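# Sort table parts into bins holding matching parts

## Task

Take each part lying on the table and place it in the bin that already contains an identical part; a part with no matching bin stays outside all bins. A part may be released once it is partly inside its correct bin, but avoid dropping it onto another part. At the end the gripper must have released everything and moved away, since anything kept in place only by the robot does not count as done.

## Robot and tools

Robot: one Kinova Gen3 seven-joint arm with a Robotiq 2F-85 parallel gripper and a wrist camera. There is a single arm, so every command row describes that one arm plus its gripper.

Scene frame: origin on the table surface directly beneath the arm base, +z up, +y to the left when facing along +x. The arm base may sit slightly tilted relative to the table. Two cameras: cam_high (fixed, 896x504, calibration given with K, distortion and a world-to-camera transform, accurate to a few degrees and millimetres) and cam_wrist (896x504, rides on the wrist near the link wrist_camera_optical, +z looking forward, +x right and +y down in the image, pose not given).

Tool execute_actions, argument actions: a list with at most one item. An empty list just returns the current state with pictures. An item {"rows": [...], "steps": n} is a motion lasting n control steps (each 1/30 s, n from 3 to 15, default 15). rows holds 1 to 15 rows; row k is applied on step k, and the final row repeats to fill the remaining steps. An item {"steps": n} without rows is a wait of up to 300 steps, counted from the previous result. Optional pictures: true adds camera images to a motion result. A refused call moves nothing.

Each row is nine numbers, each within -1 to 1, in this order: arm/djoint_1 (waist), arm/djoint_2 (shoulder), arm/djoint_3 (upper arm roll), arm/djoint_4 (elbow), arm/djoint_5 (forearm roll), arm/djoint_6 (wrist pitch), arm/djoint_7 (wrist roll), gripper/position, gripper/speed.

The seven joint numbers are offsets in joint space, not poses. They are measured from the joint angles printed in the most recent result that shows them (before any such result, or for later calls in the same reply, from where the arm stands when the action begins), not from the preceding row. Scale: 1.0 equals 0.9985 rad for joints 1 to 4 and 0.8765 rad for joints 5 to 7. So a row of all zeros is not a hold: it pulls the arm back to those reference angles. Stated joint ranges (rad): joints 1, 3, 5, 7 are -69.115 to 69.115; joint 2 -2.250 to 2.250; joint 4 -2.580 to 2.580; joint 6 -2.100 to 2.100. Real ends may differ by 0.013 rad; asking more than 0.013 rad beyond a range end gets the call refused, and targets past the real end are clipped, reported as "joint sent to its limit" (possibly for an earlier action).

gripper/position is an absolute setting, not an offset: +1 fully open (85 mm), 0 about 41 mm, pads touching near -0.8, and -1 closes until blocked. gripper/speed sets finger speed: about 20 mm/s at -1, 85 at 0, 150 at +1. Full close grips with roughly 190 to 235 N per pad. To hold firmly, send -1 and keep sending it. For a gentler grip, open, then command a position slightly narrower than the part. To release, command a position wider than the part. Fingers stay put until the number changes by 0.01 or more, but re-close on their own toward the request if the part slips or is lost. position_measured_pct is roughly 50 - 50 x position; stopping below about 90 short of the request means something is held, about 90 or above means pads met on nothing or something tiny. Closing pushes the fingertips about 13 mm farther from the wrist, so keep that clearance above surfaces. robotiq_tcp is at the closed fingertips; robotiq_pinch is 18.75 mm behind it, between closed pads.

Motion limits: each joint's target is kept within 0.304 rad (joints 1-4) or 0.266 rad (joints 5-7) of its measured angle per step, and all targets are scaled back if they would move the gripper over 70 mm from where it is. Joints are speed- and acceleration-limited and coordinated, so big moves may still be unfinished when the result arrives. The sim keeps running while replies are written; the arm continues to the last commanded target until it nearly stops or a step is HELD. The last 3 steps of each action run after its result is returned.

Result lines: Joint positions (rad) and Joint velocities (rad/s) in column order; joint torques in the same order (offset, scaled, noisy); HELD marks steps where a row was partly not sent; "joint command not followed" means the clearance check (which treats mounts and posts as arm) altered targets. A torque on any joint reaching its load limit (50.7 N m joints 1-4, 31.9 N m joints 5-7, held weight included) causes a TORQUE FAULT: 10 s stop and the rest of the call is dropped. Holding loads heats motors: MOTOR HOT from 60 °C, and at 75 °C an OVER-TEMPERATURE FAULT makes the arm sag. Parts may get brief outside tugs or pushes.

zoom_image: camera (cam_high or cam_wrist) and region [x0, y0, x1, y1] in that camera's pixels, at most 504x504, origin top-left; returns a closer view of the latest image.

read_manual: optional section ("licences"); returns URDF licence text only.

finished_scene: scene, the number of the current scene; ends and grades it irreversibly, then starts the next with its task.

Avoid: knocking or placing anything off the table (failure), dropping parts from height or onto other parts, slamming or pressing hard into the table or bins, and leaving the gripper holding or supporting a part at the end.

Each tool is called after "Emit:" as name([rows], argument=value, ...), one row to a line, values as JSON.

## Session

Emit:
execute_actions(actions=[])

Emit:
zoom_image(camera="cam_high", region=[320, 190, 560, 370])

Scene clock: 0.00 s of 12600.00 s.
position_measured_pct=0.0
Joint positions: [ 1.326 -0.085 -0.608  2.1    0.754  2.008  2.993]
Joint velocities: [ 0.001  0.    -0.    -0.    -0.002  0.     0.002]
Joint torques (N m, as the joint torque sensors report them, + toward a larger angle): no reading
Motor temperatures (°C, as the motors report them): [28 28 28 27 38 39 37]

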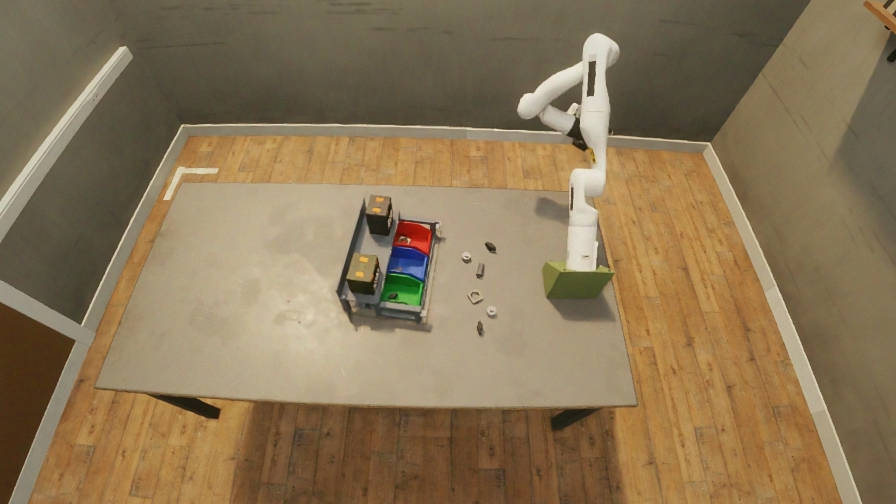

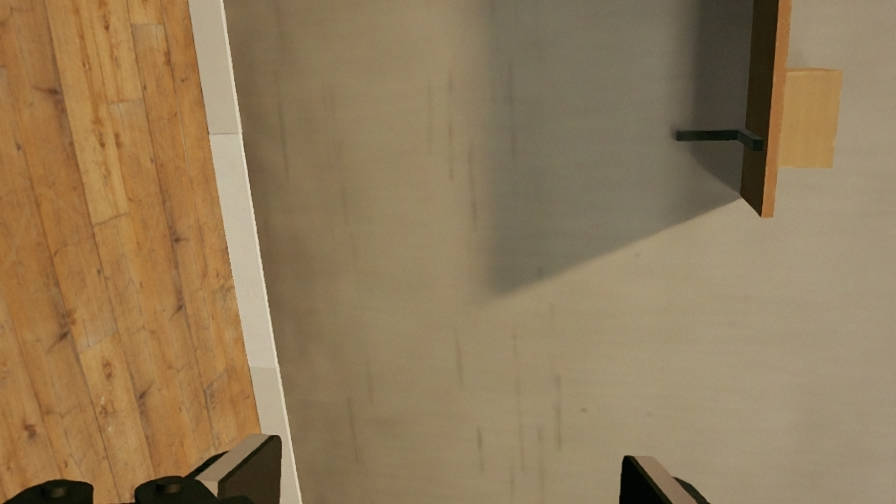

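Region (320, 190, 560, 370) of cam_high's 896x504 image, scaled by 2.100, with more detail than that image has; it fills the top 378 rows of this view, and the rest is white.

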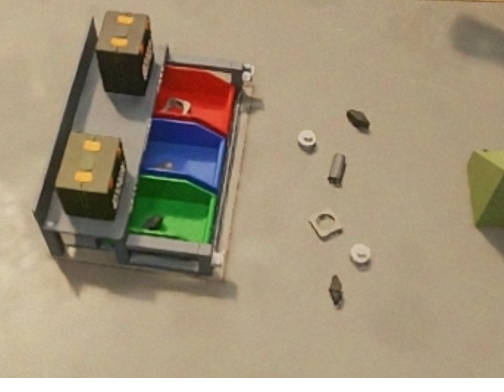

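Emit:
execute_actions([
  {"rows":[[-0.3,0.1,0,-0.8,-0.86,-0.81,-0.3,1,0]]},
])

Emit:
execute_actions([
  {"steps":40},
])

Emit:
execute_actions([
  {"rows":[[-1,0.3,0.6,0,0,0,0,1,0]]},
])

Emit:
execute_actions([
  {"steps":30},
])

Emit:
execute_actions([
  {"rows":[[-1,0.75,0.85,0,0,0,0,1,0]]},
])

Emit:
execute_actions([
  {"steps":45},
], pictures=true)

Scene clock: 0.57 s of 12600.00 s.
position_measured_pct=0.0
Joint positions: [ 1.154 -0.026 -0.607  1.872  0.556  1.807  2.842]
Joint velocities: [-0.34   0.114 -0.002 -0.742 -0.651 -0.653 -0.319]
Joint torques (N m, as the joint torque sensors report them, + toward a larger angle): [ -2.75 -16.09  -3.07  -3.5   -0.21   2.29  -0.27]
Motor temperatures (°C, as the motors report them): [28 28 28 27 38 39 37]
Steps of this call (steps 1 to 5: nothing new was sent; steps 6 to 17: the first 12 steps of this action). Readings (joint positions | what the end effector reports):
6: [1.325 -0.084 -0.607 2.099 0.753 2.007 2.992] | position_measured_pct=0.0
7: [1.317 -0.081 -0.607 2.093 0.749 2.002 2.988] | position_measured_pct=0.0
9: [1.287 -0.071 -0.606 2.066 0.726 1.978 2.965] | position_measured_pct=0.0
13: [1.208 -0.045 -0.607 1.970 0.642 1.894 2.894] | position_measured_pct=0.0
17: the state above

Scene clock: 1.90 s of 12600.00 s.
position_measured_pct=0.0
Joint positions: [ 1.027  0.015 -0.608  1.301  0.     1.298  2.73 ]
Joint velocities: [ 0.001 -0.     0.    -0.     0.     0.     0.   ]
Joint torques (N m, as the joint torque sensors report them, + toward a larger angle): [ -5.95 -19.16  -7.08  -6.99  -1.51   0.07  -0.2 ]
Motor temperatures (°C, as the motors report them): [28 28 28 27 38 39 37]
Kept back: nothing.
Steps of this call (steps 1 to 3: the last 3 steps of your previous action; steps 4 to 40: the robot went on to your last target). Readings (joint positions | what the end effector reports):
1: [1.143 -0.023 -0.607 1.847 0.534 1.785 2.832] | position_measured_pct=0.0
2: [1.133 -0.019 -0.607 1.822 0.512 1.763 2.823] | position_measured_pct=0.0
4: [1.116 -0.014 -0.607 1.773 0.468 1.719 2.807] | position_measured_pct=0.0
8: [1.089 -0.005 -0.608 1.674 0.381 1.632 2.783] | position_measured_pct=0.0
40: the state above

Scene clock: 2.30 s of 12600.00 s.
position_measured_pct=0.0
Joint positions: [ 0.706  0.228 -0.304  1.3    0.001  1.298  2.73 ]
Joint velocities: [-1.342  0.51   1.33   0.009 -0.007 -0.003  0.   ]
Joint torques (N m, as the joint torque sensors report them, + toward a larger angle): [ -9.59 -20.47  -8.51  -5.24  -2.19   0.46   0.  ]
Motor temperatures (°C, as the motors report them): [28 28 28 27 38 39 37]
Steps of this call (steps 1 to 12: the first 12 steps of this action). Readings (joint positions | what the end effector reports):
1: [1.025 0.016 -0.607 1.301 0.000 1.298 2.730] | position_measured_pct=0.0
2: [1.017 0.022 -0.602 1.300 0.000 1.298 2.730] | position_measured_pct=0.0
4: [0.985 0.051 -0.577 1.299 -0.000 1.298 2.730] | position_measured_pct=0.0
8: [0.867 0.148 -0.462 1.300 0.001 1.298 2.730] | position_measured_pct=0.0
12: the state above

Scene clock: 3.30 s of 12600.00 s.
position_measured_pct=0.0
Joint positions: [ 0.029  0.314 -0.009  1.301  0.     1.298  2.73 ]
Joint velocities: [-0.009 -0.001  0.    -0.     0.001 -0.    -0.001]
Joint torques (N m, as the joint torque sensors report them, + toward a larger angle): [-12.01 -11.42  -8.    -6.37  -2.04   0.    -0.32]
Motor temperatures (°C, as the motors report them): [28 28 28 27 38 39 37]
Kept back: nothing.
Steps of this call (steps 1 to 3: the last 3 steps of your previous action; steps 4 to 30: the robot went on to your last target). Readings (joint positions | what the end effector reports):
1: [0.662 0.244 -0.259 1.301 0.000 1.298 2.730] | position_measured_pct=0.0
2: [0.617 0.257 -0.215 1.301 0.001 1.298 2.730] | position_measured_pct=0.0
4: [0.528 0.277 -0.139 1.301 0.002 1.298 2.730] | position_measured_pct=0.0
8: [0.377 0.297 -0.060 1.301 0.001 1.298 2.730] | position_measured_pct=0.0
30: the state above

Scene clock: 3.70 s of 12600.00 s.
position_measured_pct=0.0
Joint positions: [-0.242  0.582  0.252  1.299  0.     1.298  2.73 ]
Joint velocities: [-0.949  0.957  0.948  0.001 -0.001 -0.001  0.001]
Joint torques (N m, as the joint torque sensors report them, + toward a larger angle): [-15.73 -11.13  -7.87  -6.31  -1.78   0.37  -0.13]
Motor temperatures (°C, as the motors report them): [28 28 28 27 38 39 37]
Steps of this call (steps 1 to 12: the first 12 steps of this action). Readings (joint positions | what the end effector reports):
1: [0.027 0.316 -0.008 1.301 0.000 1.298 2.730] | position_measured_pct=0.0
2: [0.020 0.322 -0.002 1.300 0.001 1.298 2.730] | position_measured_pct=0.0
4: [-0.011 0.351 0.025 1.299 0.001 1.298 2.730] | position_measured_pct=0.0
8: [-0.121 0.460 0.131 1.299 0.000 1.298 2.730] | position_measured_pct=0.0
12: the state above

Scene clock: 5.20 s of 12600.00 s.
position_measured_pct=0.0
Joint positions: [-0.969  1.063  0.84   1.301  0.     1.298  2.73 ]
Joint velocities: [ 0.001 -0.    -0.     0.001  0.001  0.    -0.001]
Joint torques (N m, as the joint torque sensors report them, + toward a larger angle): [-15.44 -10.94  -0.48  -9.05  -0.09   0.1   -0.25]
Motor temperatures (°C, as the motors report them): [28 28 28 27 38 39 37]
Kept back: nothing.
Steps of this call (steps 1 to 3: the last 3 steps of your previous action; steps 4 to 45: the robot went on to your last target). Readings (joint positions | what the end effector reports):
1: [-0.274 0.614 0.284 1.299 0.000 1.298 2.730] | position_measured_pct=0.0
2: [-0.307 0.648 0.317 1.300 0.000 1.297 2.730] | position_measured_pct=0.0
4: [-0.377 0.718 0.387 1.300 0.000 1.297 2.730] | position_measured_pct=0.0
8: [-0.545 0.880 0.551 1.301 0.000 1.297 2.730] | position_measured_pct=0.0
45: the state above
The arm was judged still, so your last target was given up. Only a new action makes it travel on or press farther. Fingers that are still opening or closing keep moving.

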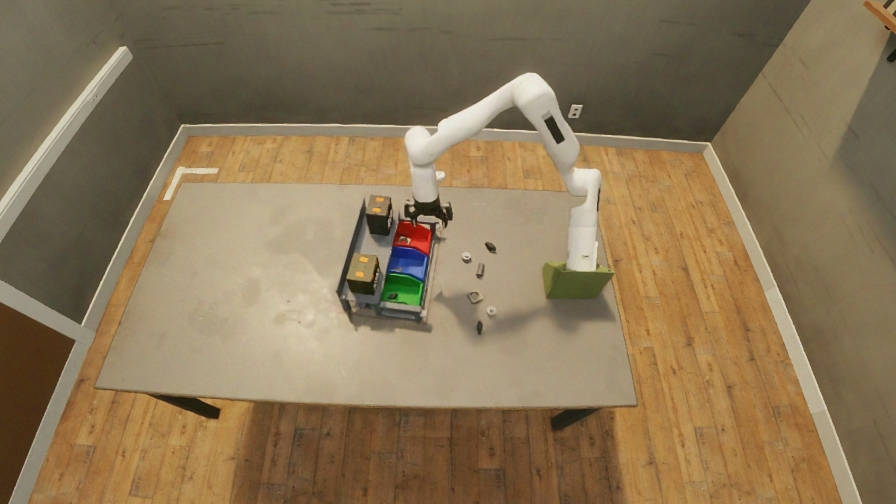

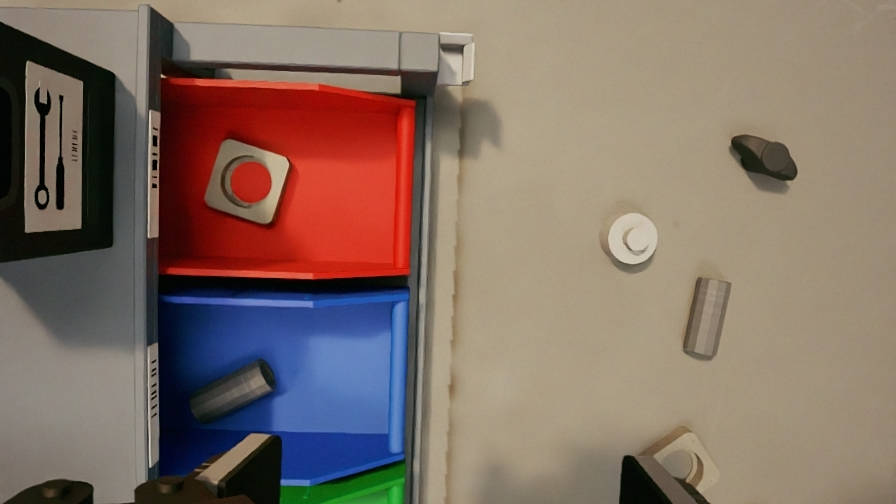

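Emit:
execute_actions([
  {"rows":[[-0.1,0,-0.05,0.6,0,-0.6,-0.365,0.2,0]]},
])

Emit:
execute_actions([
  {"steps":20},
])

Emit:
execute_actions([
  {"rows":[[0.106,0.114,-0.037,0.256,0,-0.476,0,0.2,0]]},
])

Emit:
execute_actions([
  {"steps":15},
], pictures=true)

Scene clock: 5.80 s of 12600.00 s.
position_measured_pct=28.2
Joint positions: [-1.046  1.063  0.801  1.616 -0.     1.021  2.495]
Joint velocities: [-0.129  0.005 -0.07   1.178  0.003 -1.036 -0.517]
Joint torques (N m, as the joint torque sensors report them, + toward a larger angle): [-13.22 -10.94  -0.24  -8.13  -0.01   0.05  -0.17]
Motor temperatures (°C, as the motors report them): [28 28 28 27 38 39 37]
Steps of this call (steps 1 to 6: nothing new was sent; steps 7 to 18: the first 12 steps of this action). Readings (joint positions | what the end effector reports):
7: [-0.970 1.063 0.840 1.302 0.000 1.297 2.729] | position_measured_pct=0.0
8: [-0.972 1.063 0.840 1.307 0.001 1.292 2.725] | position_measured_pct=0.4
10: [-0.982 1.062 0.836 1.334 0.001 1.269 2.702] | position_measured_pct=4.8
14: [-1.019 1.062 0.817 1.456 0.000 1.162 2.596] | position_measured_pct=15.9
18: the state above

Scene clock: 6.47 s of 12600.00 s.
position_measured_pct=40.1
Joint positions: [-1.069  1.063  0.79   1.9    0.     0.772  2.41 ]
Joint velocities: [-0.001 -0.002  0.     0.001  0.001 -0.     0.   ]
Joint torques (N m, as the joint torque sensors report them, + toward a larger angle): [-11.69  -9.45  -1.07  -6.18  -0.01   0.15  -0.07]
Motor temperatures (°C, as the motors report them): [28 28 28 27 38 39 37]
Kept back: nothing.
Steps of this call (steps 1 to 3: the last 3 steps of your previous action; steps 4 to 20: the robot went on to your last target). Readings (joint positions | what the end effector reports):
1: [-1.050 1.063 0.799 1.655 -0.000 0.987 2.479] | position_measured_pct=31.0
2: [-1.053 1.063 0.797 1.694 -0.000 0.952 2.466] | position_measured_pct=34.1
4: [-1.059 1.063 0.795 1.770 0.000 0.886 2.445] | position_measured_pct=38.1
8: [-1.066 1.064 0.791 1.876 0.000 0.793 2.416] | position_measured_pct=39.7
20: the state above

Scene clock: 6.87 s of 12600.00 s.
position_measured_pct=40.1
Joint positions: [-0.98   1.159  0.759  2.116  0.     0.447  2.41 ]
Joint velocities: [ 0.214  0.227 -0.076  0.519 -0.001 -1.211  0.002]
Joint torques (N m, as the joint torque sensors report them, + toward a larger angle): [-11.38  -9.98  -1.37  -3.49  -0.02   0.18  -0.34]
Motor temperatures (°C, as the motors report them): [28 28 28 27 38 39 37]
Steps of this call (steps 1 to 12: the first 12 steps of this action). Readings (joint positions | what the end effector reports):
1: [-1.068 1.064 0.790 1.901 0.000 0.771 2.410] | position_measured_pct=40.1
2: [-1.066 1.067 0.789 1.905 0.000 0.765 2.410] | position_measured_pct=40.1
4: [-1.054 1.080 0.785 1.932 0.000 0.737 2.410] | position_measured_pct=40.1
8: [-1.011 1.126 0.770 2.037 0.000 0.609 2.410] | position_measured_pct=40.1
12: the state above

Scene clock: 7.37 s of 12600.00 s.
position_measured_pct=40.1
Joint positions: [-0.963  1.177  0.753  2.155  0.     0.355  2.41 ]
Joint velocities: [ 0.001  0.     0.     0.     0.    -0.    -0.002]
Joint torques (N m, as the joint torque sensors report them, + toward a larger angle): [-11.35  -9.83  -0.98  -3.02   0.06   0.18  -0.28]
Motor temperatures (°C, as the motors report them): [28 28 28 27 38 39 37]
Kept back: nothing.
Steps of this call (steps 1 to 3: the last 3 steps of your previous action; steps 4 to 15: the robot went on to your last target). Readings (joint positions | what the end effector reports):
1: [-0.973 1.166 0.757 2.132 0.000 0.410 2.410] | position_measured_pct=40.1
2: [-0.969 1.171 0.755 2.144 0.000 0.382 2.410] | position_measured_pct=40.1
4: [-0.966 1.174 0.753 2.154 0.000 0.357 2.410] | position_measured_pct=40.1
8: [-0.964 1.176 0.753 2.155 0.000 0.355 2.410] | position_measured_pct=40.1
15: the state above

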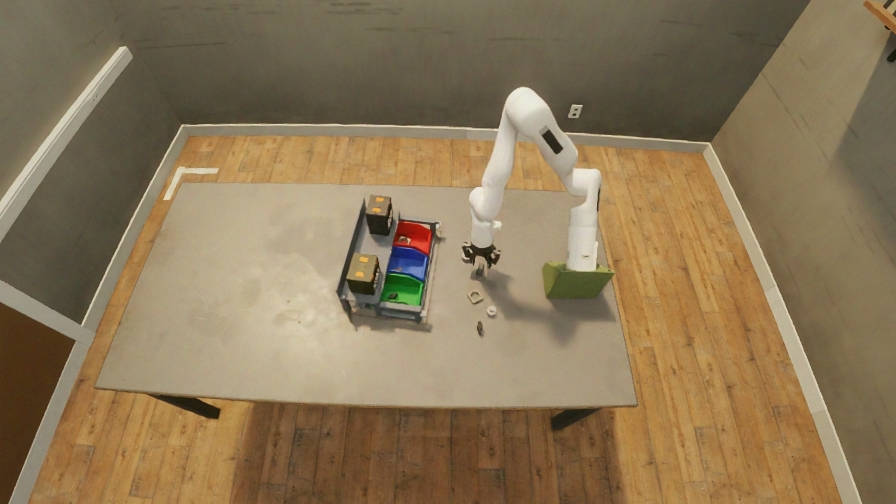

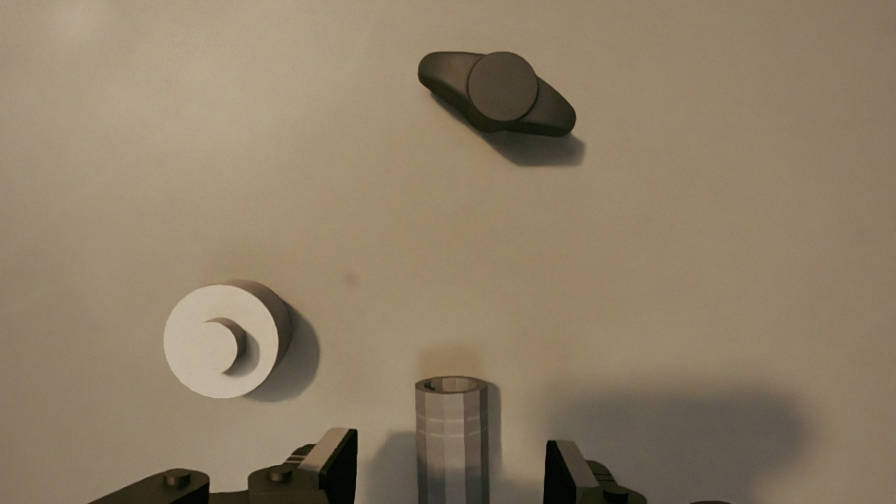

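Emit:
execute_actions([
  {"rows":[[0.055,0.055,-0.02,0.008,0,-0.095,0,0,0]]},
])

Emit:
execute_actions([
  {"rows":[[0,0,0,0,0,0,0,-1,0]]},
])

Emit:
execute_actions([
  {"rows":[[-0.25,-0.25,0.1,-0.4,0,0.75,-0.5,-1,0]]},
])

Emit:
execute_actions([
  {"steps":22},
])

Emit:
execute_actions([
  {"rows":[[0.39,0.235,-0.032,-0.551,0,0.24,-1,-1,0]]},
])

Emit:
execute_actions([
  {"steps":28},
], pictures=true)

Scene clock: 8.03 s of 12600.00 s.
position_measured_pct=49.6
Joint positions: [-0.909  1.231  0.733  2.163  0.     0.271  2.41 ]
Joint velocities: [ 0.012  0.009 -0.     0.002 -0.001  0.     0.002]
Joint torques (N m, as the joint torque sensors report them, + toward a larger angle): [-11.2  -10.66  -0.67  -2.07   0.32   0.25  -0.21]
Motor temperatures (°C, as the motors report them): [28 28 28 27 38 39 37]
Steps of this call (steps 1 to 8: the robot went on to your last target; steps 9 to 20: the first 12 steps of this action). Readings (joint positions | what the end effector reports):
9: [-0.962 1.179 0.753 2.156 0.000 0.353 2.410] | position_measured_pct=40.1
10: [-0.955 1.186 0.751 2.156 0.000 0.346 2.410] | position_measured_pct=40.5
12: [-0.927 1.213 0.742 2.160 0.000 0.308 2.410] | position_measured_pct=44.8
16: [-0.912 1.229 0.733 2.163 0.000 0.272 2.410] | position_measured_pct=49.6
20: the state above

Scene clock: 8.53 s of 12600.00 s.
position_measured_pct=72.6
Joint positions: [-0.91   1.23   0.734  2.163  0.     0.272  2.41 ]
Joint velocities: [ 0.001 -0.    -0.     0.001  0.001 -0.002 -0.002]
Joint torques (N m, as the joint torque sensors report them, + toward a larger angle): [-10.43  -8.91  -1.01  -1.56   0.06  -0.23  -0.3 ]
Motor temperatures (°C, as the motors report them): [28 28 28 27 38 39 37]
Steps of this call (steps 1 to 3: the last 3 steps of your previous action; steps 4 to 15: the first 12 steps of this action, its rows measured from where the robot was after step 3). Readings (joint positions | what the end effector reports):
3: [-0.909 1.232 0.733 2.163 0.000 0.271 2.410] | position_measured_pct=49.6
4: [-0.909 1.231 0.733 2.164 0.000 0.271 2.410] | position_measured_pct=49.6
5: [-0.909 1.231 0.733 2.164 0.000 0.271 2.410] | position_measured_pct=50.4
7: [-0.909 1.231 0.733 2.163 0.000 0.271 2.410] | position_measured_pct=54.4
11: [-0.909 1.231 0.734 2.163 0.000 0.271 2.410] | position_measured_pct=65.9
15: the state above

Scene clock: 9.03 s of 12600.00 s.
position_measured_pct=72.6
Joint positions: [-1.056  1.084  0.791  1.948  0.     0.474  2.209]
Joint velocities: [-0.42  -0.42   0.171 -0.745 -0.002  0.885 -0.885]
Joint torques (N m, as the joint torque sensors report them, + toward a larger angle): [-13.08 -10.23  -1.21  -5.71   0.09  -0.44  -0.37]
Motor temperatures (°C, as the motors report them): [28 28 28 27 38 39 37]
Steps of this call (steps 1 to 3: the last 3 steps of your previous action; steps 4 to 15: the first 12 steps of this action, its rows measured from where the robot was after step 3). Readings (joint positions | what the end effector reports):
3: [-0.910 1.230 0.734 2.163 0.000 0.272 2.410] | position_measured_pct=72.6
4: [-0.911 1.229 0.734 2.162 0.000 0.272 2.409] | position_measured_pct=72.6
5: [-0.917 1.224 0.735 2.158 0.000 0.278 2.405] | position_measured_pct=72.6
7: [-0.941 1.199 0.744 2.132 0.000 0.302 2.382] | position_measured_pct=72.6
11: [-1.002 1.138 0.769 2.043 0.000 0.378 2.305] | position_measured_pct=72.6
15: the state above

Scene clock: 9.77 s of 12600.00 s.
position_measured_pct=72.6
Joint positions: [-1.16   0.98   0.834  1.764  0.     0.929  1.972]
Joint velocities: [-0.001 -0.002  0.     0.     0.     0.     0.   ]
Joint torques (N m, as the joint torque sensors report them, + toward a larger angle): [-11.95  -9.1   -1.08  -7.96   0.13  -0.15  -0.22]
Motor temperatures (°C, as the motors report them): [28 28 28 27 38 39 37]
Kept back: nothing.
Steps of this call (steps 1 to 3: the last 3 steps of your previous action; steps 4 to 22: the robot went on to your last target). Readings (joint positions | what the end effector reports):
1: [-1.070 1.070 0.797 1.922 0.000 0.505 2.178] | position_measured_pct=72.6
2: [-1.085 1.056 0.803 1.897 0.000 0.542 2.145] | position_measured_pct=72.6
4: [-1.109 1.031 0.813 1.851 0.000 0.622 2.086] | position_measured_pct=72.6
8: [-1.139 1.001 0.826 1.797 0.000 0.784 2.016] | position_measured_pct=72.6
22: the state above

Scene clock: 10.17 s of 12600.00 s.
position_measured_pct=72.6
Joint positions: [-0.894  1.148  0.811  1.461  0.001  1.08   1.708]
Joint velocities: [ 0.615  0.33  -0.048 -1.151  0.001  0.311 -1.037]
Joint torques (N m, as the joint torque sensors report them, + toward a larger angle): [-18.13 -13.34  -1.18  -8.86  -0.32   0.57  -0.24]
Motor temperatures (°C, as the motors report them): [28 28 28 27 38 39 37]
Steps of this call (steps 1 to 12: the first 12 steps of this action). Readings (joint positions | what the end effector reports):
1: [-1.158 0.981 0.833 1.763 0.000 0.930 1.971] | position_measured_pct=72.6
2: [-1.151 0.987 0.832 1.757 0.000 0.934 1.967] | position_measured_pct=72.6
4: [-1.121 1.010 0.829 1.729 -0.000 0.952 1.944] | position_measured_pct=72.6
8: [-1.001 1.091 0.817 1.611 -0.000 1.024 1.841] | position_measured_pct=72.6
12: the state above

Scene clock: 11.10 s of 12600.00 s.
position_measured_pct=72.6
Joint positions: [-0.77   1.215  0.802  1.214  0.     1.139  1.095]
Joint velocities: [ 0.     0.001 -0.    -0.    -0.001  0.    -0.002]
Joint torques (N m, as the joint torque sensors report them, + toward a larger angle): [-17.67 -14.24  -0.46  -8.53  -0.1    0.38  -0.27]
Motor temperatures (°C, as the motors report them): [28 28 28 27 38 39 37]
Kept back: nothing.
Steps of this call (steps 1 to 3: the last 3 steps of your previous action; steps 4 to 28: the robot went on to your last target). Readings (joint positions | what the end effector reports):
1: [-0.874 1.159 0.809 1.423 0.001 1.090 1.672] | position_measured_pct=72.6
2: [-0.856 1.169 0.808 1.385 0.000 1.099 1.633] | position_measured_pct=72.6
4: [-0.828 1.184 0.806 1.325 0.001 1.112 1.552] | position_measured_pct=72.6
8: [-0.795 1.201 0.804 1.258 0.001 1.129 1.389] | position_measured_pct=72.6
28: the state above

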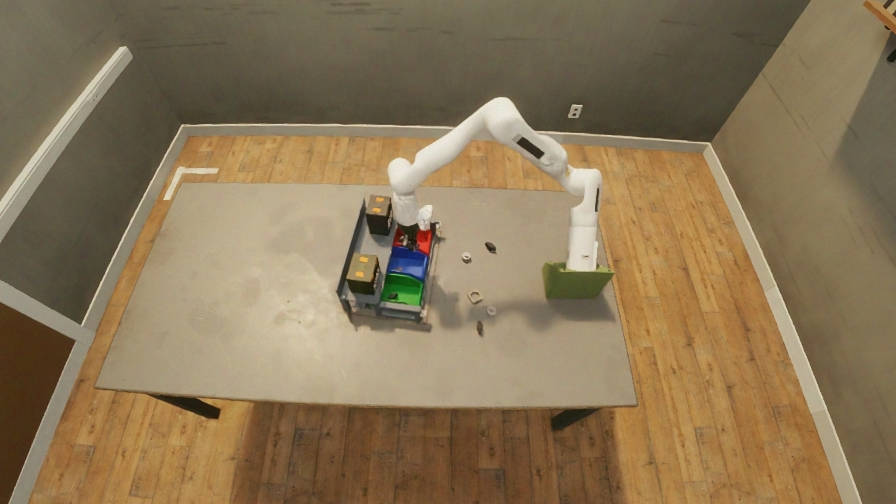

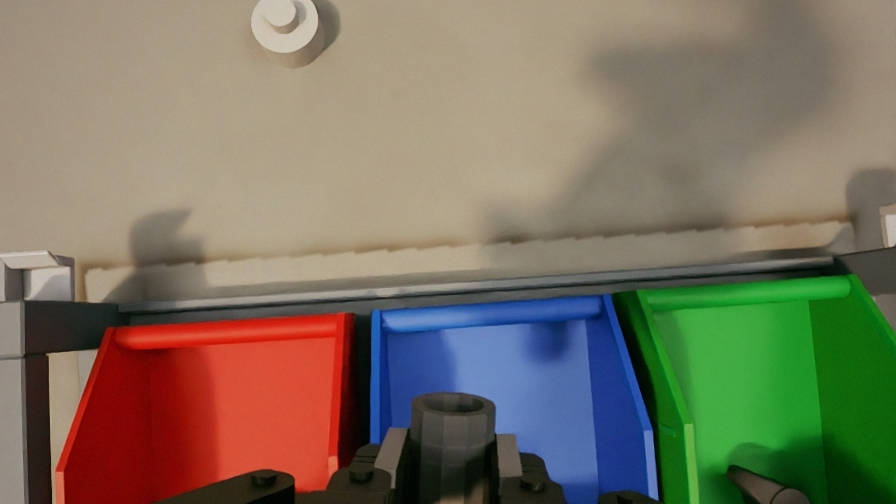

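Emit:
execute_actions([
  {"rows":[[0.088,0.088,-0.03,0.02,0,-0.157,0,-1,0]]},
])

Emit:
execute_actions([
  {"rows":[[0,0,0,0,0,0,0,-0.2,0]],"steps":12},
])

Emit:
execute_actions([
  {"rows":[[-0.088,-0.088,0.03,-0.02,0,0.157,0,-0.2,0]]},
])

Emit:
execute_actions([
  {"rows":[[-0.35,-0.1,-0.1,0.55,0,-0.3,0.76,0.7,0]]},
])

Emit:
execute_actions([
  {"steps":25},
])

Emit:
execute_actions([
  {"rows":[[0.101,0.207,-0.098,0.154,0,-0.414,0,0.7,0]]},
])

Emit:
execute_actions([
  {"steps":15},
], pictures=true)

Scene clock: 11.80 s of 12600.00 s.
position_measured_pct=72.6
Joint positions: [-0.684  1.301  0.772  1.234  0.     1.002  1.095]
Joint velocities: [ 0.014  0.013  0.002 -0.006  0.    -0.001 -0.001]
Joint torques (N m, as the joint torque sensors report them, + toward a larger angle): [-18.49 -14.71  -0.84  -7.57  -0.12   0.24  -0.16]
Motor temperatures (°C, as the motors report them): [28 28 28 27 38 39 37]
Steps of this call (steps 1 to 9: the robot went on to your last target; steps 10 to 21: the first 12 steps of this action). Readings (joint positions | what the end effector reports):
10: [-0.769 1.216 0.801 1.213 0.000 1.138 1.095] | position_measured_pct=72.6
11: [-0.763 1.222 0.800 1.213 0.000 1.131 1.095] | position_measured_pct=72.6
13: [-0.734 1.251 0.791 1.218 0.000 1.089 1.095] | position_measured_pct=72.6
17: [-0.686 1.299 0.772 1.235 0.000 1.005 1.095] | position_measured_pct=72.6
21: the state above

Scene clock: 12.20 s of 12600.00 s.
position_measured_pct=60.3
Joint positions: [-0.683  1.302  0.772  1.234  0.     1.002  1.095]
Joint velocities: [ 0.002  0.001  0.     0.     0.     0.    -0.   ]
Joint torques (N m, as the joint torque sensors report them, + toward a larger angle): [-18.34 -15.31  -0.98  -7.99   0.02   0.03  -0.08]
Motor temperatures (°C, as the motors report them): [28 28 28 27 38 39 37]
Steps of this call (steps 1 to 3: the last 3 steps of your previous action; steps 4 to 12: the first 9 steps of this action, its rows measured from where the robot was after step 3). Readings (joint positions | what the end effector reports):
3: [-0.683 1.302 0.772 1.234 0.000 1.002 1.095] | position_measured_pct=72.6
4: [-0.683 1.302 0.772 1.234 0.000 1.002 1.095] | position_measured_pct=72.6
5: [-0.683 1.302 0.772 1.234 0.000 1.002 1.095] | position_measured_pct=72.2
7: [-0.683 1.302 0.772 1.234 0.000 1.002 1.095] | position_measured_pct=67.9
11: [-0.683 1.302 0.772 1.234 0.000 1.002 1.095] | position_measured_pct=60.7
12: the state above

Scene clock: 12.70 s of 12600.00 s.
position_measured_pct=59.9
Joint positions: [-0.769  1.216  0.802  1.213  0.     1.139  1.095]
Joint velocities: [-0.016 -0.013 -0.002  0.006 -0.001  0.001  0.001]
Joint torques (N m, as the joint torque sensors report them, + toward a larger angle): [-17.44 -14.07  -0.79  -8.52   0.     0.08  -0.15]
Motor temperatures (°C, as the motors report them): [28 28 28 27 38 39 37]
Steps of this call (steps 1 to 3: the last 3 steps of your previous action; steps 4 to 15: the first 12 steps of this action, its rows measured from where the robot was after step 3). Readings (joint positions | what the end effector reports):
3: [-0.683 1.302 0.772 1.234 0.000 1.002 1.095] | position_measured_pct=59.9
4: [-0.684 1.301 0.772 1.234 0.000 1.003 1.095] | position_measured_pct=59.9
5: [-0.690 1.295 0.774 1.234 0.000 1.011 1.095] | position_measured_pct=59.9
7: [-0.719 1.266 0.782 1.229 0.000 1.052 1.095] | position_measured_pct=59.9
11: [-0.767 1.218 0.801 1.212 0.000 1.136 1.095] | position_measured_pct=59.9
15: the state above

Scene clock: 13.20 s of 12600.00 s.
position_measured_pct=32.1
Joint positions: [-0.999  1.148  0.734  1.489  0.     0.963  1.336]
Joint velocities: [-0.51  -0.134 -0.156  1.036 -0.003 -0.384  0.917]
Joint torques (N m, as the joint torque sensors report them, + toward a larger angle): [-11.76 -12.18   0.58  -6.4    0.16   0.19  -0.25]
Motor temperatures (°C, as the motors report them): [28 28 28 27 38 39 37]
Steps of this call (steps 1 to 3: the last 3 steps of your previous action; steps 4 to 15: the first 12 steps of this action, its rows measured from where the robot was after step 3). Readings (joint positions | what the end effector reports):
3: [-0.770 1.215 0.802 1.213 0.000 1.139 1.095] | position_measured_pct=59.9
4: [-0.772 1.214 0.801 1.215 0.001 1.138 1.096] | position_measured_pct=59.9
5: [-0.778 1.212 0.801 1.221 0.001 1.133 1.100] | position_measured_pct=59.5
7: [-0.807 1.201 0.792 1.249 0.002 1.109 1.123] | position_measured_pct=55.2
11: [-0.913 1.171 0.760 1.356 0.000 1.028 1.218] | position_measured_pct=44.0
15: the state above

Scene clock: 14.03 s of 12600.00 s.
position_measured_pct=15.1
Joint positions: [-1.12   1.115  0.702  1.763  0.     0.876  1.761]
Joint velocities: [ 0.001 -0.001  0.     0.    -0.     0.    -0.002]
Joint torques (N m, as the joint torque sensors report them, + toward a larger angle): [-12.   -11.07  -0.86  -7.3   -0.05   0.32  -0.16]
Motor temperatures (°C, as the motors report them): [28 28 28 27 38 39 37]
Kept back: nothing.
Steps of this call (steps 1 to 3: the last 3 steps of your previous action; steps 4 to 25: the robot went on to your last target). Readings (joint positions | what the end effector reports):
1: [-1.016 1.143 0.729 1.523 0.000 0.951 1.367] | position_measured_pct=29.0
2: [-1.031 1.139 0.725 1.558 0.000 0.940 1.400] | position_measured_pct=26.2
4: [-1.059 1.132 0.717 1.624 0.000 0.920 1.477] | position_measured_pct=19.8
8: [-1.096 1.122 0.707 1.711 0.000 0.893 1.640] | position_measured_pct=15.1
25: the state above

Scene clock: 14.43 s of 12600.00 s.
position_measured_pct=15.1
Joint positions: [-1.026  1.306  0.61   1.906  0.     0.543  1.761]
Joint velocities: [ 0.139  0.285 -0.17   0.255 -0.003 -0.706 -0.   ]
Joint torques (N m, as the joint torque sensors report them, + toward a larger angle): [-14.14 -17.16  -0.04  -6.59  -0.11  -0.24  -0.08]
Motor temperatures (°C, as the motors report them): [28 28 28 27 38 39 37]
Steps of this call (steps 1 to 12: the first 12 steps of this action). Readings (joint positions | what the end effector reports):
1: [-1.119 1.117 0.702 1.763 0.000 0.875 1.761] | position_measured_pct=15.1
2: [-1.116 1.123 0.700 1.766 0.001 0.869 1.761] | position_measured_pct=15.1
4: [-1.101 1.153 0.688 1.786 0.001 0.834 1.761] | position_measured_pct=15.1
8: [-1.059 1.240 0.644 1.854 0.000 0.690 1.761] | position_measured_pct=15.1
12: the state above

Scene clock: 14.93 s of 12600.00 s.
position_measured_pct=15.1
Joint positions: [-1.019  1.322  0.604  1.916  0.     0.513  1.761]
Joint velocities: [ 0.001  0.001  0.    -0.001 -0.001 -0.    -0.001]
Joint torques (N m, as the joint torque sensors report them, + toward a larger angle): [-11.88 -12.96  -0.8   -4.59   0.15  -0.06  -0.09]
Motor temperatures (°C, as the motors report them): [28 28 28 27 38 39 37]
Kept back: nothing.
Steps of this call (steps 1 to 3: the last 3 steps of your previous action; steps 4 to 15: the robot went on to your last target). Readings (joint positions | what the end effector reports):
1: [-1.023 1.313 0.605 1.913 0.000 0.524 1.761] | position_measured_pct=15.1
2: [-1.022 1.316 0.604 1.916 0.000 0.517 1.761] | position_measured_pct=15.1
4: [-1.021 1.318 0.604 1.916 0.000 0.514 1.761] | position_measured_pct=15.1
8: [-1.019 1.321 0.604 1.916 0.000 0.514 1.761] | position_measured_pct=15.1
15: the state above

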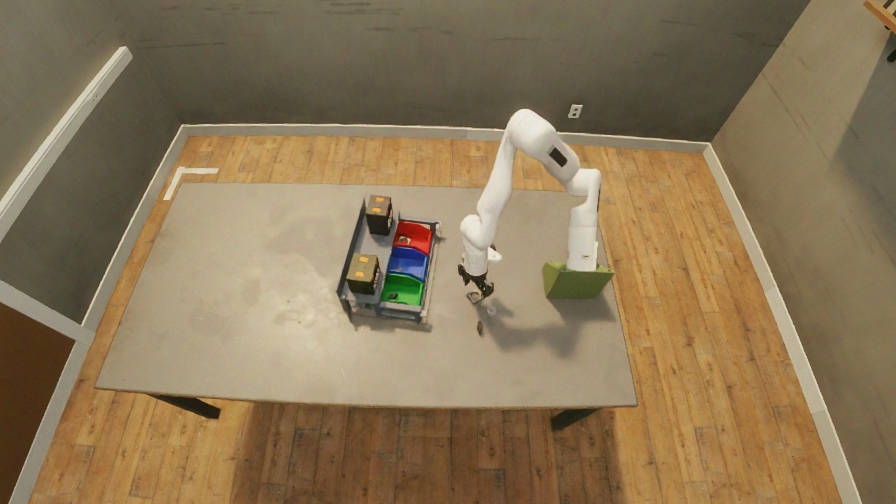

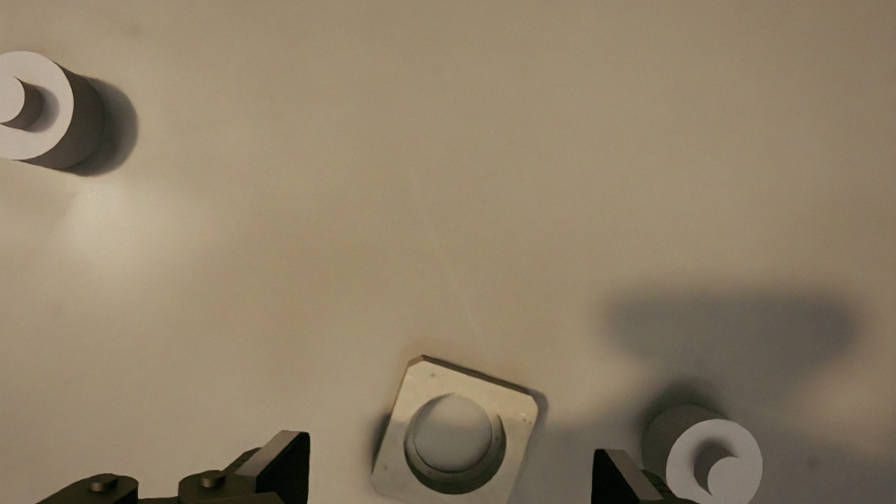

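Emit:
execute_actions([
  {"rows":[[0,0,0,0,0,0,-0.32,0.35,0]]},
])

Emit:
execute_actions([
  {"rows":[[0.047,0.068,-0.01,0.008,0,-0.103,0,0.35,0]]},
])

Emit:
execute_actions([
  {"rows":[[0,0,0,0,0,0,0,-1,0]]},
])

Emit:
execute_actions([
  {"rows":[[-0.15,-0.35,0.15,-0.2,0,0.6,0,-1,0]]},
])

Emit:
execute_actions([
  {"steps":20},
])

Emit:
execute_actions([
  {"rows":[[0.356,0.049,0.161,-0.395,0,0.18,-0.25,-1,0]]},
])

Emit:
execute_actions([
  {"steps":22},
], pictures=true)

Scene clock: 15.60 s of 12600.00 s.
position_measured_pct=32.5
Joint positions: [-1.019  1.322  0.604  1.916  0.     0.513  1.481]
Joint velocities: [-0.    -0.     0.    -0.     0.002 -0.    -0.023]
Joint torques (N m, as the joint torque sensors report them, + toward a larger angle): [-11.56 -13.11  -0.91  -4.46  -0.11   0.13   0.01]
Motor temperatures (°C, as the motors report them): [28 28 28 27 38 39 37]
Steps of this call (steps 1 to 8: the robot went on to your last target; steps 9 to 20: the first 12 steps of this action). Readings (joint positions | what the end effector reports):
9: [-1.019 1.322 0.604 1.916 0.000 0.513 1.760] | position_measured_pct=15.1
10: [-1.019 1.322 0.604 1.916 0.000 0.513 1.751] | position_measured_pct=15.5
12: [-1.019 1.322 0.604 1.916 0.000 0.513 1.700] | position_measured_pct=19.4
16: [-1.019 1.322 0.604 1.916 0.000 0.513 1.542] | position_measured_pct=30.2
20: the state above

Scene clock: 16.10 s of 12600.00 s.
position_measured_pct=32.5
Joint positions: [-0.973  1.388  0.594  1.924  0.     0.423  1.481]
Joint velocities: [ 0.008  0.011  0.     0.001 -0.001  0.001  0.001]
Joint torques (N m, as the joint torque sensors report them, + toward a larger angle): [-12.07 -13.77  -1.02  -3.89   0.11  -0.01  -0.11]
Motor temperatures (°C, as the motors report them): [28 28 28 27 38 39 37]
Steps of this call (steps 1 to 3: the last 3 steps of your previous action; steps 4 to 15: the first 12 steps of this action, its rows measured from where the robot was after step 3). Readings (joint positions | what the end effector reports):
3: [-1.019 1.322 0.604 1.916 0.000 0.513 1.481] | position_measured_pct=32.5
4: [-1.018 1.323 0.604 1.916 0.000 0.512 1.481] | position_measured_pct=32.5
5: [-1.013 1.330 0.603 1.917 0.000 0.506 1.481] | position_measured_pct=32.5
7: [-0.993 1.359 0.599 1.919 0.000 0.471 1.481] | position_measured_pct=32.5
11: [-0.974 1.386 0.594 1.925 0.000 0.424 1.481] | position_measured_pct=32.5
15: the state above

Scene clock: 16.60 s of 12600.00 s.
position_measured_pct=51.2
Joint positions: [-0.975  1.385  0.595  1.925  0.001  0.425  1.481]
Joint velocities: [-0.001 -0.     0.     0.001 -0.001 -0.001  0.   ]
Joint torques (N m, as the joint torque sensors report them, + toward a larger angle): [ -9.68 -10.94  -2.04  -4.11  -0.02  -0.56  -0.02]
Motor temperatures (°C, as the motors report them): [28 28 28 27 38 39 37]
Steps of this call (steps 1 to 3: the last 3 steps of your previous action; steps 4 to 15: the first 12 steps of this action, its rows measured from where the robot was after step 3). Readings (joint positions | what the end effector reports):
3: [-0.972 1.389 0.594 1.924 0.000 0.423 1.481] | position_measured_pct=32.5
4: [-0.972 1.389 0.594 1.925 0.000 0.423 1.481] | position_measured_pct=32.5
5: [-0.973 1.389 0.594 1.925 0.000 0.423 1.481] | position_measured_pct=33.3
7: [-0.973 1.388 0.594 1.924 0.001 0.423 1.481] | position_measured_pct=37.3
11: [-0.974 1.386 0.595 1.924 0.001 0.425 1.481] | position_measured_pct=48.0
15: the state above

Scene clock: 17.10 s of 12600.00 s.
position_measured_pct=51.2
Joint positions: [-1.074  1.159  0.692  1.794  0.001  0.661  1.481]
Joint velocities: [-0.298 -0.707  0.319 -0.424  0.005  1.177  0.   ]
Joint torques (N m, as the joint torque sensors report them, + toward a larger angle): [-12.08 -11.04  -0.82  -5.42   0.21  -0.01  -0.18]
Motor temperatures (°C, as the motors report them): [28 28 28 27 38 39 37]
Steps of this call (steps 1 to 3: the last 3 steps of your previous action; steps 4 to 15: the first 12 steps of this action, its rows measured from where the robot was after step 3). Readings (joint positions | what the end effector reports):
3: [-0.975 1.385 0.595 1.925 0.001 0.425 1.481] | position_measured_pct=51.2
4: [-0.975 1.384 0.596 1.924 0.001 0.425 1.481] | position_measured_pct=51.2
5: [-0.978 1.379 0.597 1.922 0.001 0.430 1.481] | position_measured_pct=51.2
7: [-0.992 1.351 0.609 1.906 0.000 0.452 1.481] | position_measured_pct=51.2
11: [-1.032 1.257 0.650 1.850 0.001 0.535 1.481] | position_measured_pct=51.2
15: the state above

Scene clock: 17.77 s of 12600.00 s.
position_measured_pct=51.2
Joint positions: [-1.125  1.036  0.745  1.725  0.001  0.951  1.481]
Joint velocities: [-0.    -0.002  0.    -0.    -0.     0.     0.001]
Joint torques (N m, as the joint torque sensors report them, + toward a larger angle): [-12.38  -9.51  -1.18  -7.93  -0.22   0.33  -0.18]
Motor temperatures (°C, as the motors report them): [28 28 28 27 38 39 37]
Kept back: nothing.
Steps of this call (steps 1 to 3: the last 3 steps of your previous action; steps 4 to 20: the robot went on to your last target). Readings (joint positions | what the end effector reports):
1: [-1.083 1.137 0.702 1.780 0.001 0.701 1.481] | position_measured_pct=51.2
2: [-1.090 1.118 0.711 1.769 0.001 0.741 1.481] | position_measured_pct=51.2
4: [-1.104 1.086 0.725 1.751 0.001 0.822 1.481] | position_measured_pct=51.2
8: [-1.122 1.043 0.745 1.726 0.001 0.943 1.481] | position_measured_pct=51.2
20: the state above

Scene clock: 18.17 s of 12600.00 s.
position_measured_pct=51.2
Joint positions: [-0.894  1.069  0.849  1.478  0.     1.054  1.337]
Joint velocities: [ 0.693  0.089  0.314 -0.829  0.003  0.302 -0.423]
Joint torques (N m, as the joint torque sensors report them, + toward a larger angle): [-15.62 -11.39  -0.65  -7.23   0.07   0.04   0.01]
Motor temperatures (°C, as the motors report them): [28 28 28 27 38 39 37]
Steps of this call (steps 1 to 12: the first 12 steps of this action). Readings (joint positions | what the end effector reports):
1: [-1.123 1.036 0.745 1.724 0.001 0.951 1.480] | position_measured_pct=51.2
2: [-1.117 1.038 0.747 1.718 0.000 0.954 1.477] | position_measured_pct=51.2
4: [-1.087 1.043 0.759 1.691 -0.001 0.968 1.458] | position_measured_pct=51.2
8: [-0.987 1.057 0.807 1.589 0.001 1.013 1.394] | position_measured_pct=51.2
12: the state above

Scene clock: 18.90 s of 12600.00 s.
position_measured_pct=51.2
Joint positions: [-0.769  1.085  0.906  1.33   0.001  1.108  1.262]
Joint velocities: [ 0.001 -0.    -0.    -0.     0.     0.    -0.002]
Joint torques (N m, as the joint torque sensors report them, + toward a larger angle): [-17.63 -11.77  -0.76  -8.79  -0.19   0.32  -0.17]
Motor temperatures (°C, as the motors report them): [28 28 28 27 38 39 37]
Kept back: nothing.
Steps of this call (steps 1 to 3: the last 3 steps of your previous action; steps 4 to 22: the robot went on to your last target). Readings (joint positions | what the end effector reports):
1: [-0.871 1.072 0.860 1.450 0.000 1.064 1.323] | position_measured_pct=51.2
2: [-0.848 1.075 0.870 1.423 0.001 1.074 1.309] | position_measured_pct=51.2
4: [-0.808 1.080 0.890 1.374 0.001 1.092 1.284] | position_measured_pct=51.2
8: [-0.775 1.083 0.909 1.333 0.002 1.107 1.262] | position_measured_pct=51.2
22: the state above

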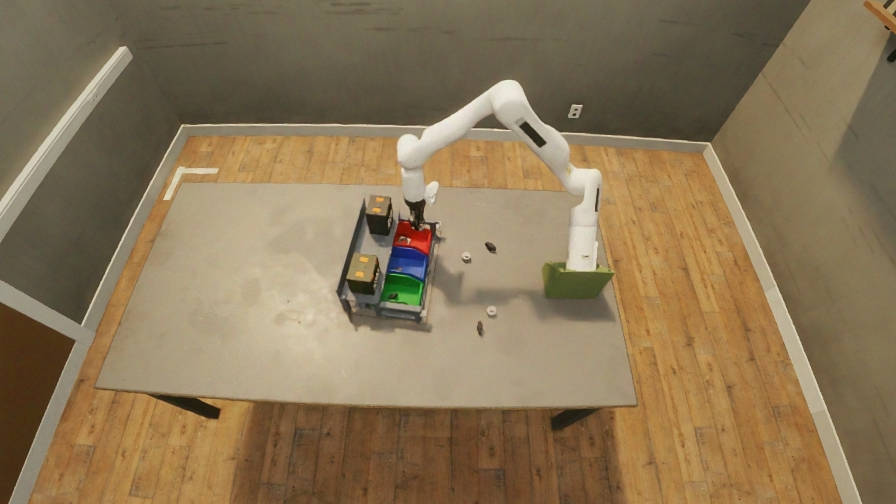

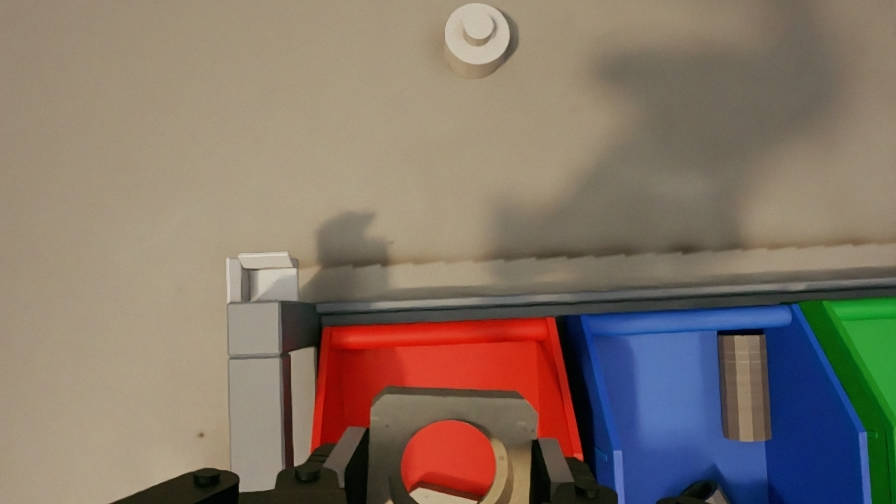

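Emit:
execute_actions([
  {"rows":[[0.118,0.085,-0.046,0.042,0,-0.2,0,-1,0]]},
])

Emit:
execute_actions([
  {"steps":8},
], pictures=true)

Scene clock: 19.37 s of 12600.00 s.
position_measured_pct=51.2
Joint positions: [-0.654  1.168  0.86   1.373  0.001  0.933  1.262]
Joint velocities: [ 0.021  0.013 -0.001 -0.011  0.001 -0.007 -0.   ]
Joint torques (N m, as the joint torque sensors report them, + toward a larger angle): [-16.99 -13.32  -0.77  -6.84  -0.02   0.47  -0.37]
Motor temperatures (°C, as the motors report them): [28 28 28 27 38 39 37]
Steps of this call (steps 1 to 2: the robot went on to your last target; steps 3 to 14: the first 12 steps of this action). Readings (joint positions | what the end effector reports):
3: [-0.768 1.086 0.906 1.331 0.001 1.107 1.262] | position_measured_pct=51.2
4: [-0.762 1.090 0.904 1.331 0.001 1.100 1.262] | position_measured_pct=51.2
6: [-0.733 1.111 0.893 1.340 0.001 1.061 1.262] | position_measured_pct=51.2
10: [-0.663 1.162 0.865 1.369 0.001 0.950 1.262] | position_measured_pct=51.2
14: the state above

Scene clock: 19.63 s of 12600.00 s.
position_measured_pct=51.2
Joint positions: [-0.652  1.17   0.86   1.372  0.001  0.933  1.262]
Joint velocities: [ 0.002  0.002 -0.    -0.001  0.001 -0.    -0.   ]
Joint torques (N m, as the joint torque sensors report them, + toward a larger angle): [-18.09 -13.39  -0.58  -7.28  -0.06   0.37  -0.32]
Motor temperatures (°C, as the motors report them): [28 28 28 27 38 39 37]
Kept back: nothing.
Steps of this call (steps 1 to 3: the last 3 steps of your previous action; steps 4 to 8: the robot went on to your last target). Readings (joint positions | what the end effector reports):
1: [-0.654 1.168 0.860 1.373 0.001 0.933 1.262] | position_measured_pct=51.2
2: [-0.653 1.169 0.860 1.372 0.001 0.933 1.262] | position_measured_pct=51.2
4: [-0.652 1.169 0.860 1.372 0.001 0.933 1.262] | position_measured_pct=51.2
8: the state above

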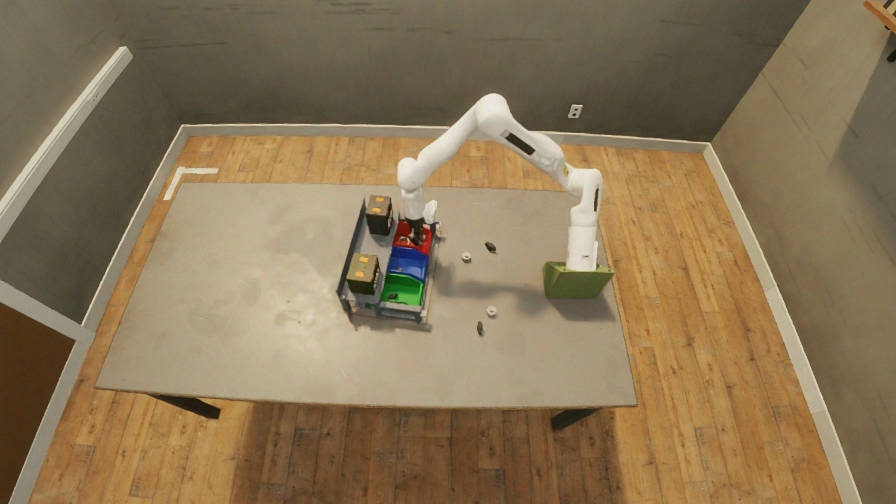

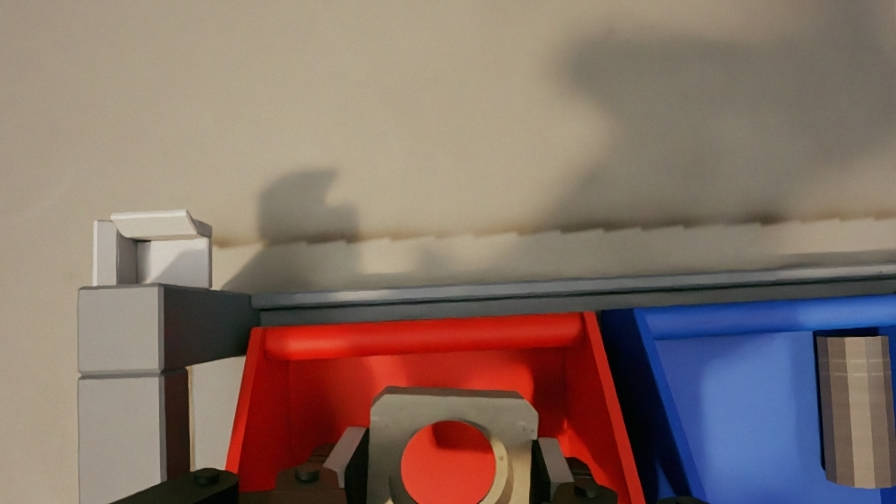

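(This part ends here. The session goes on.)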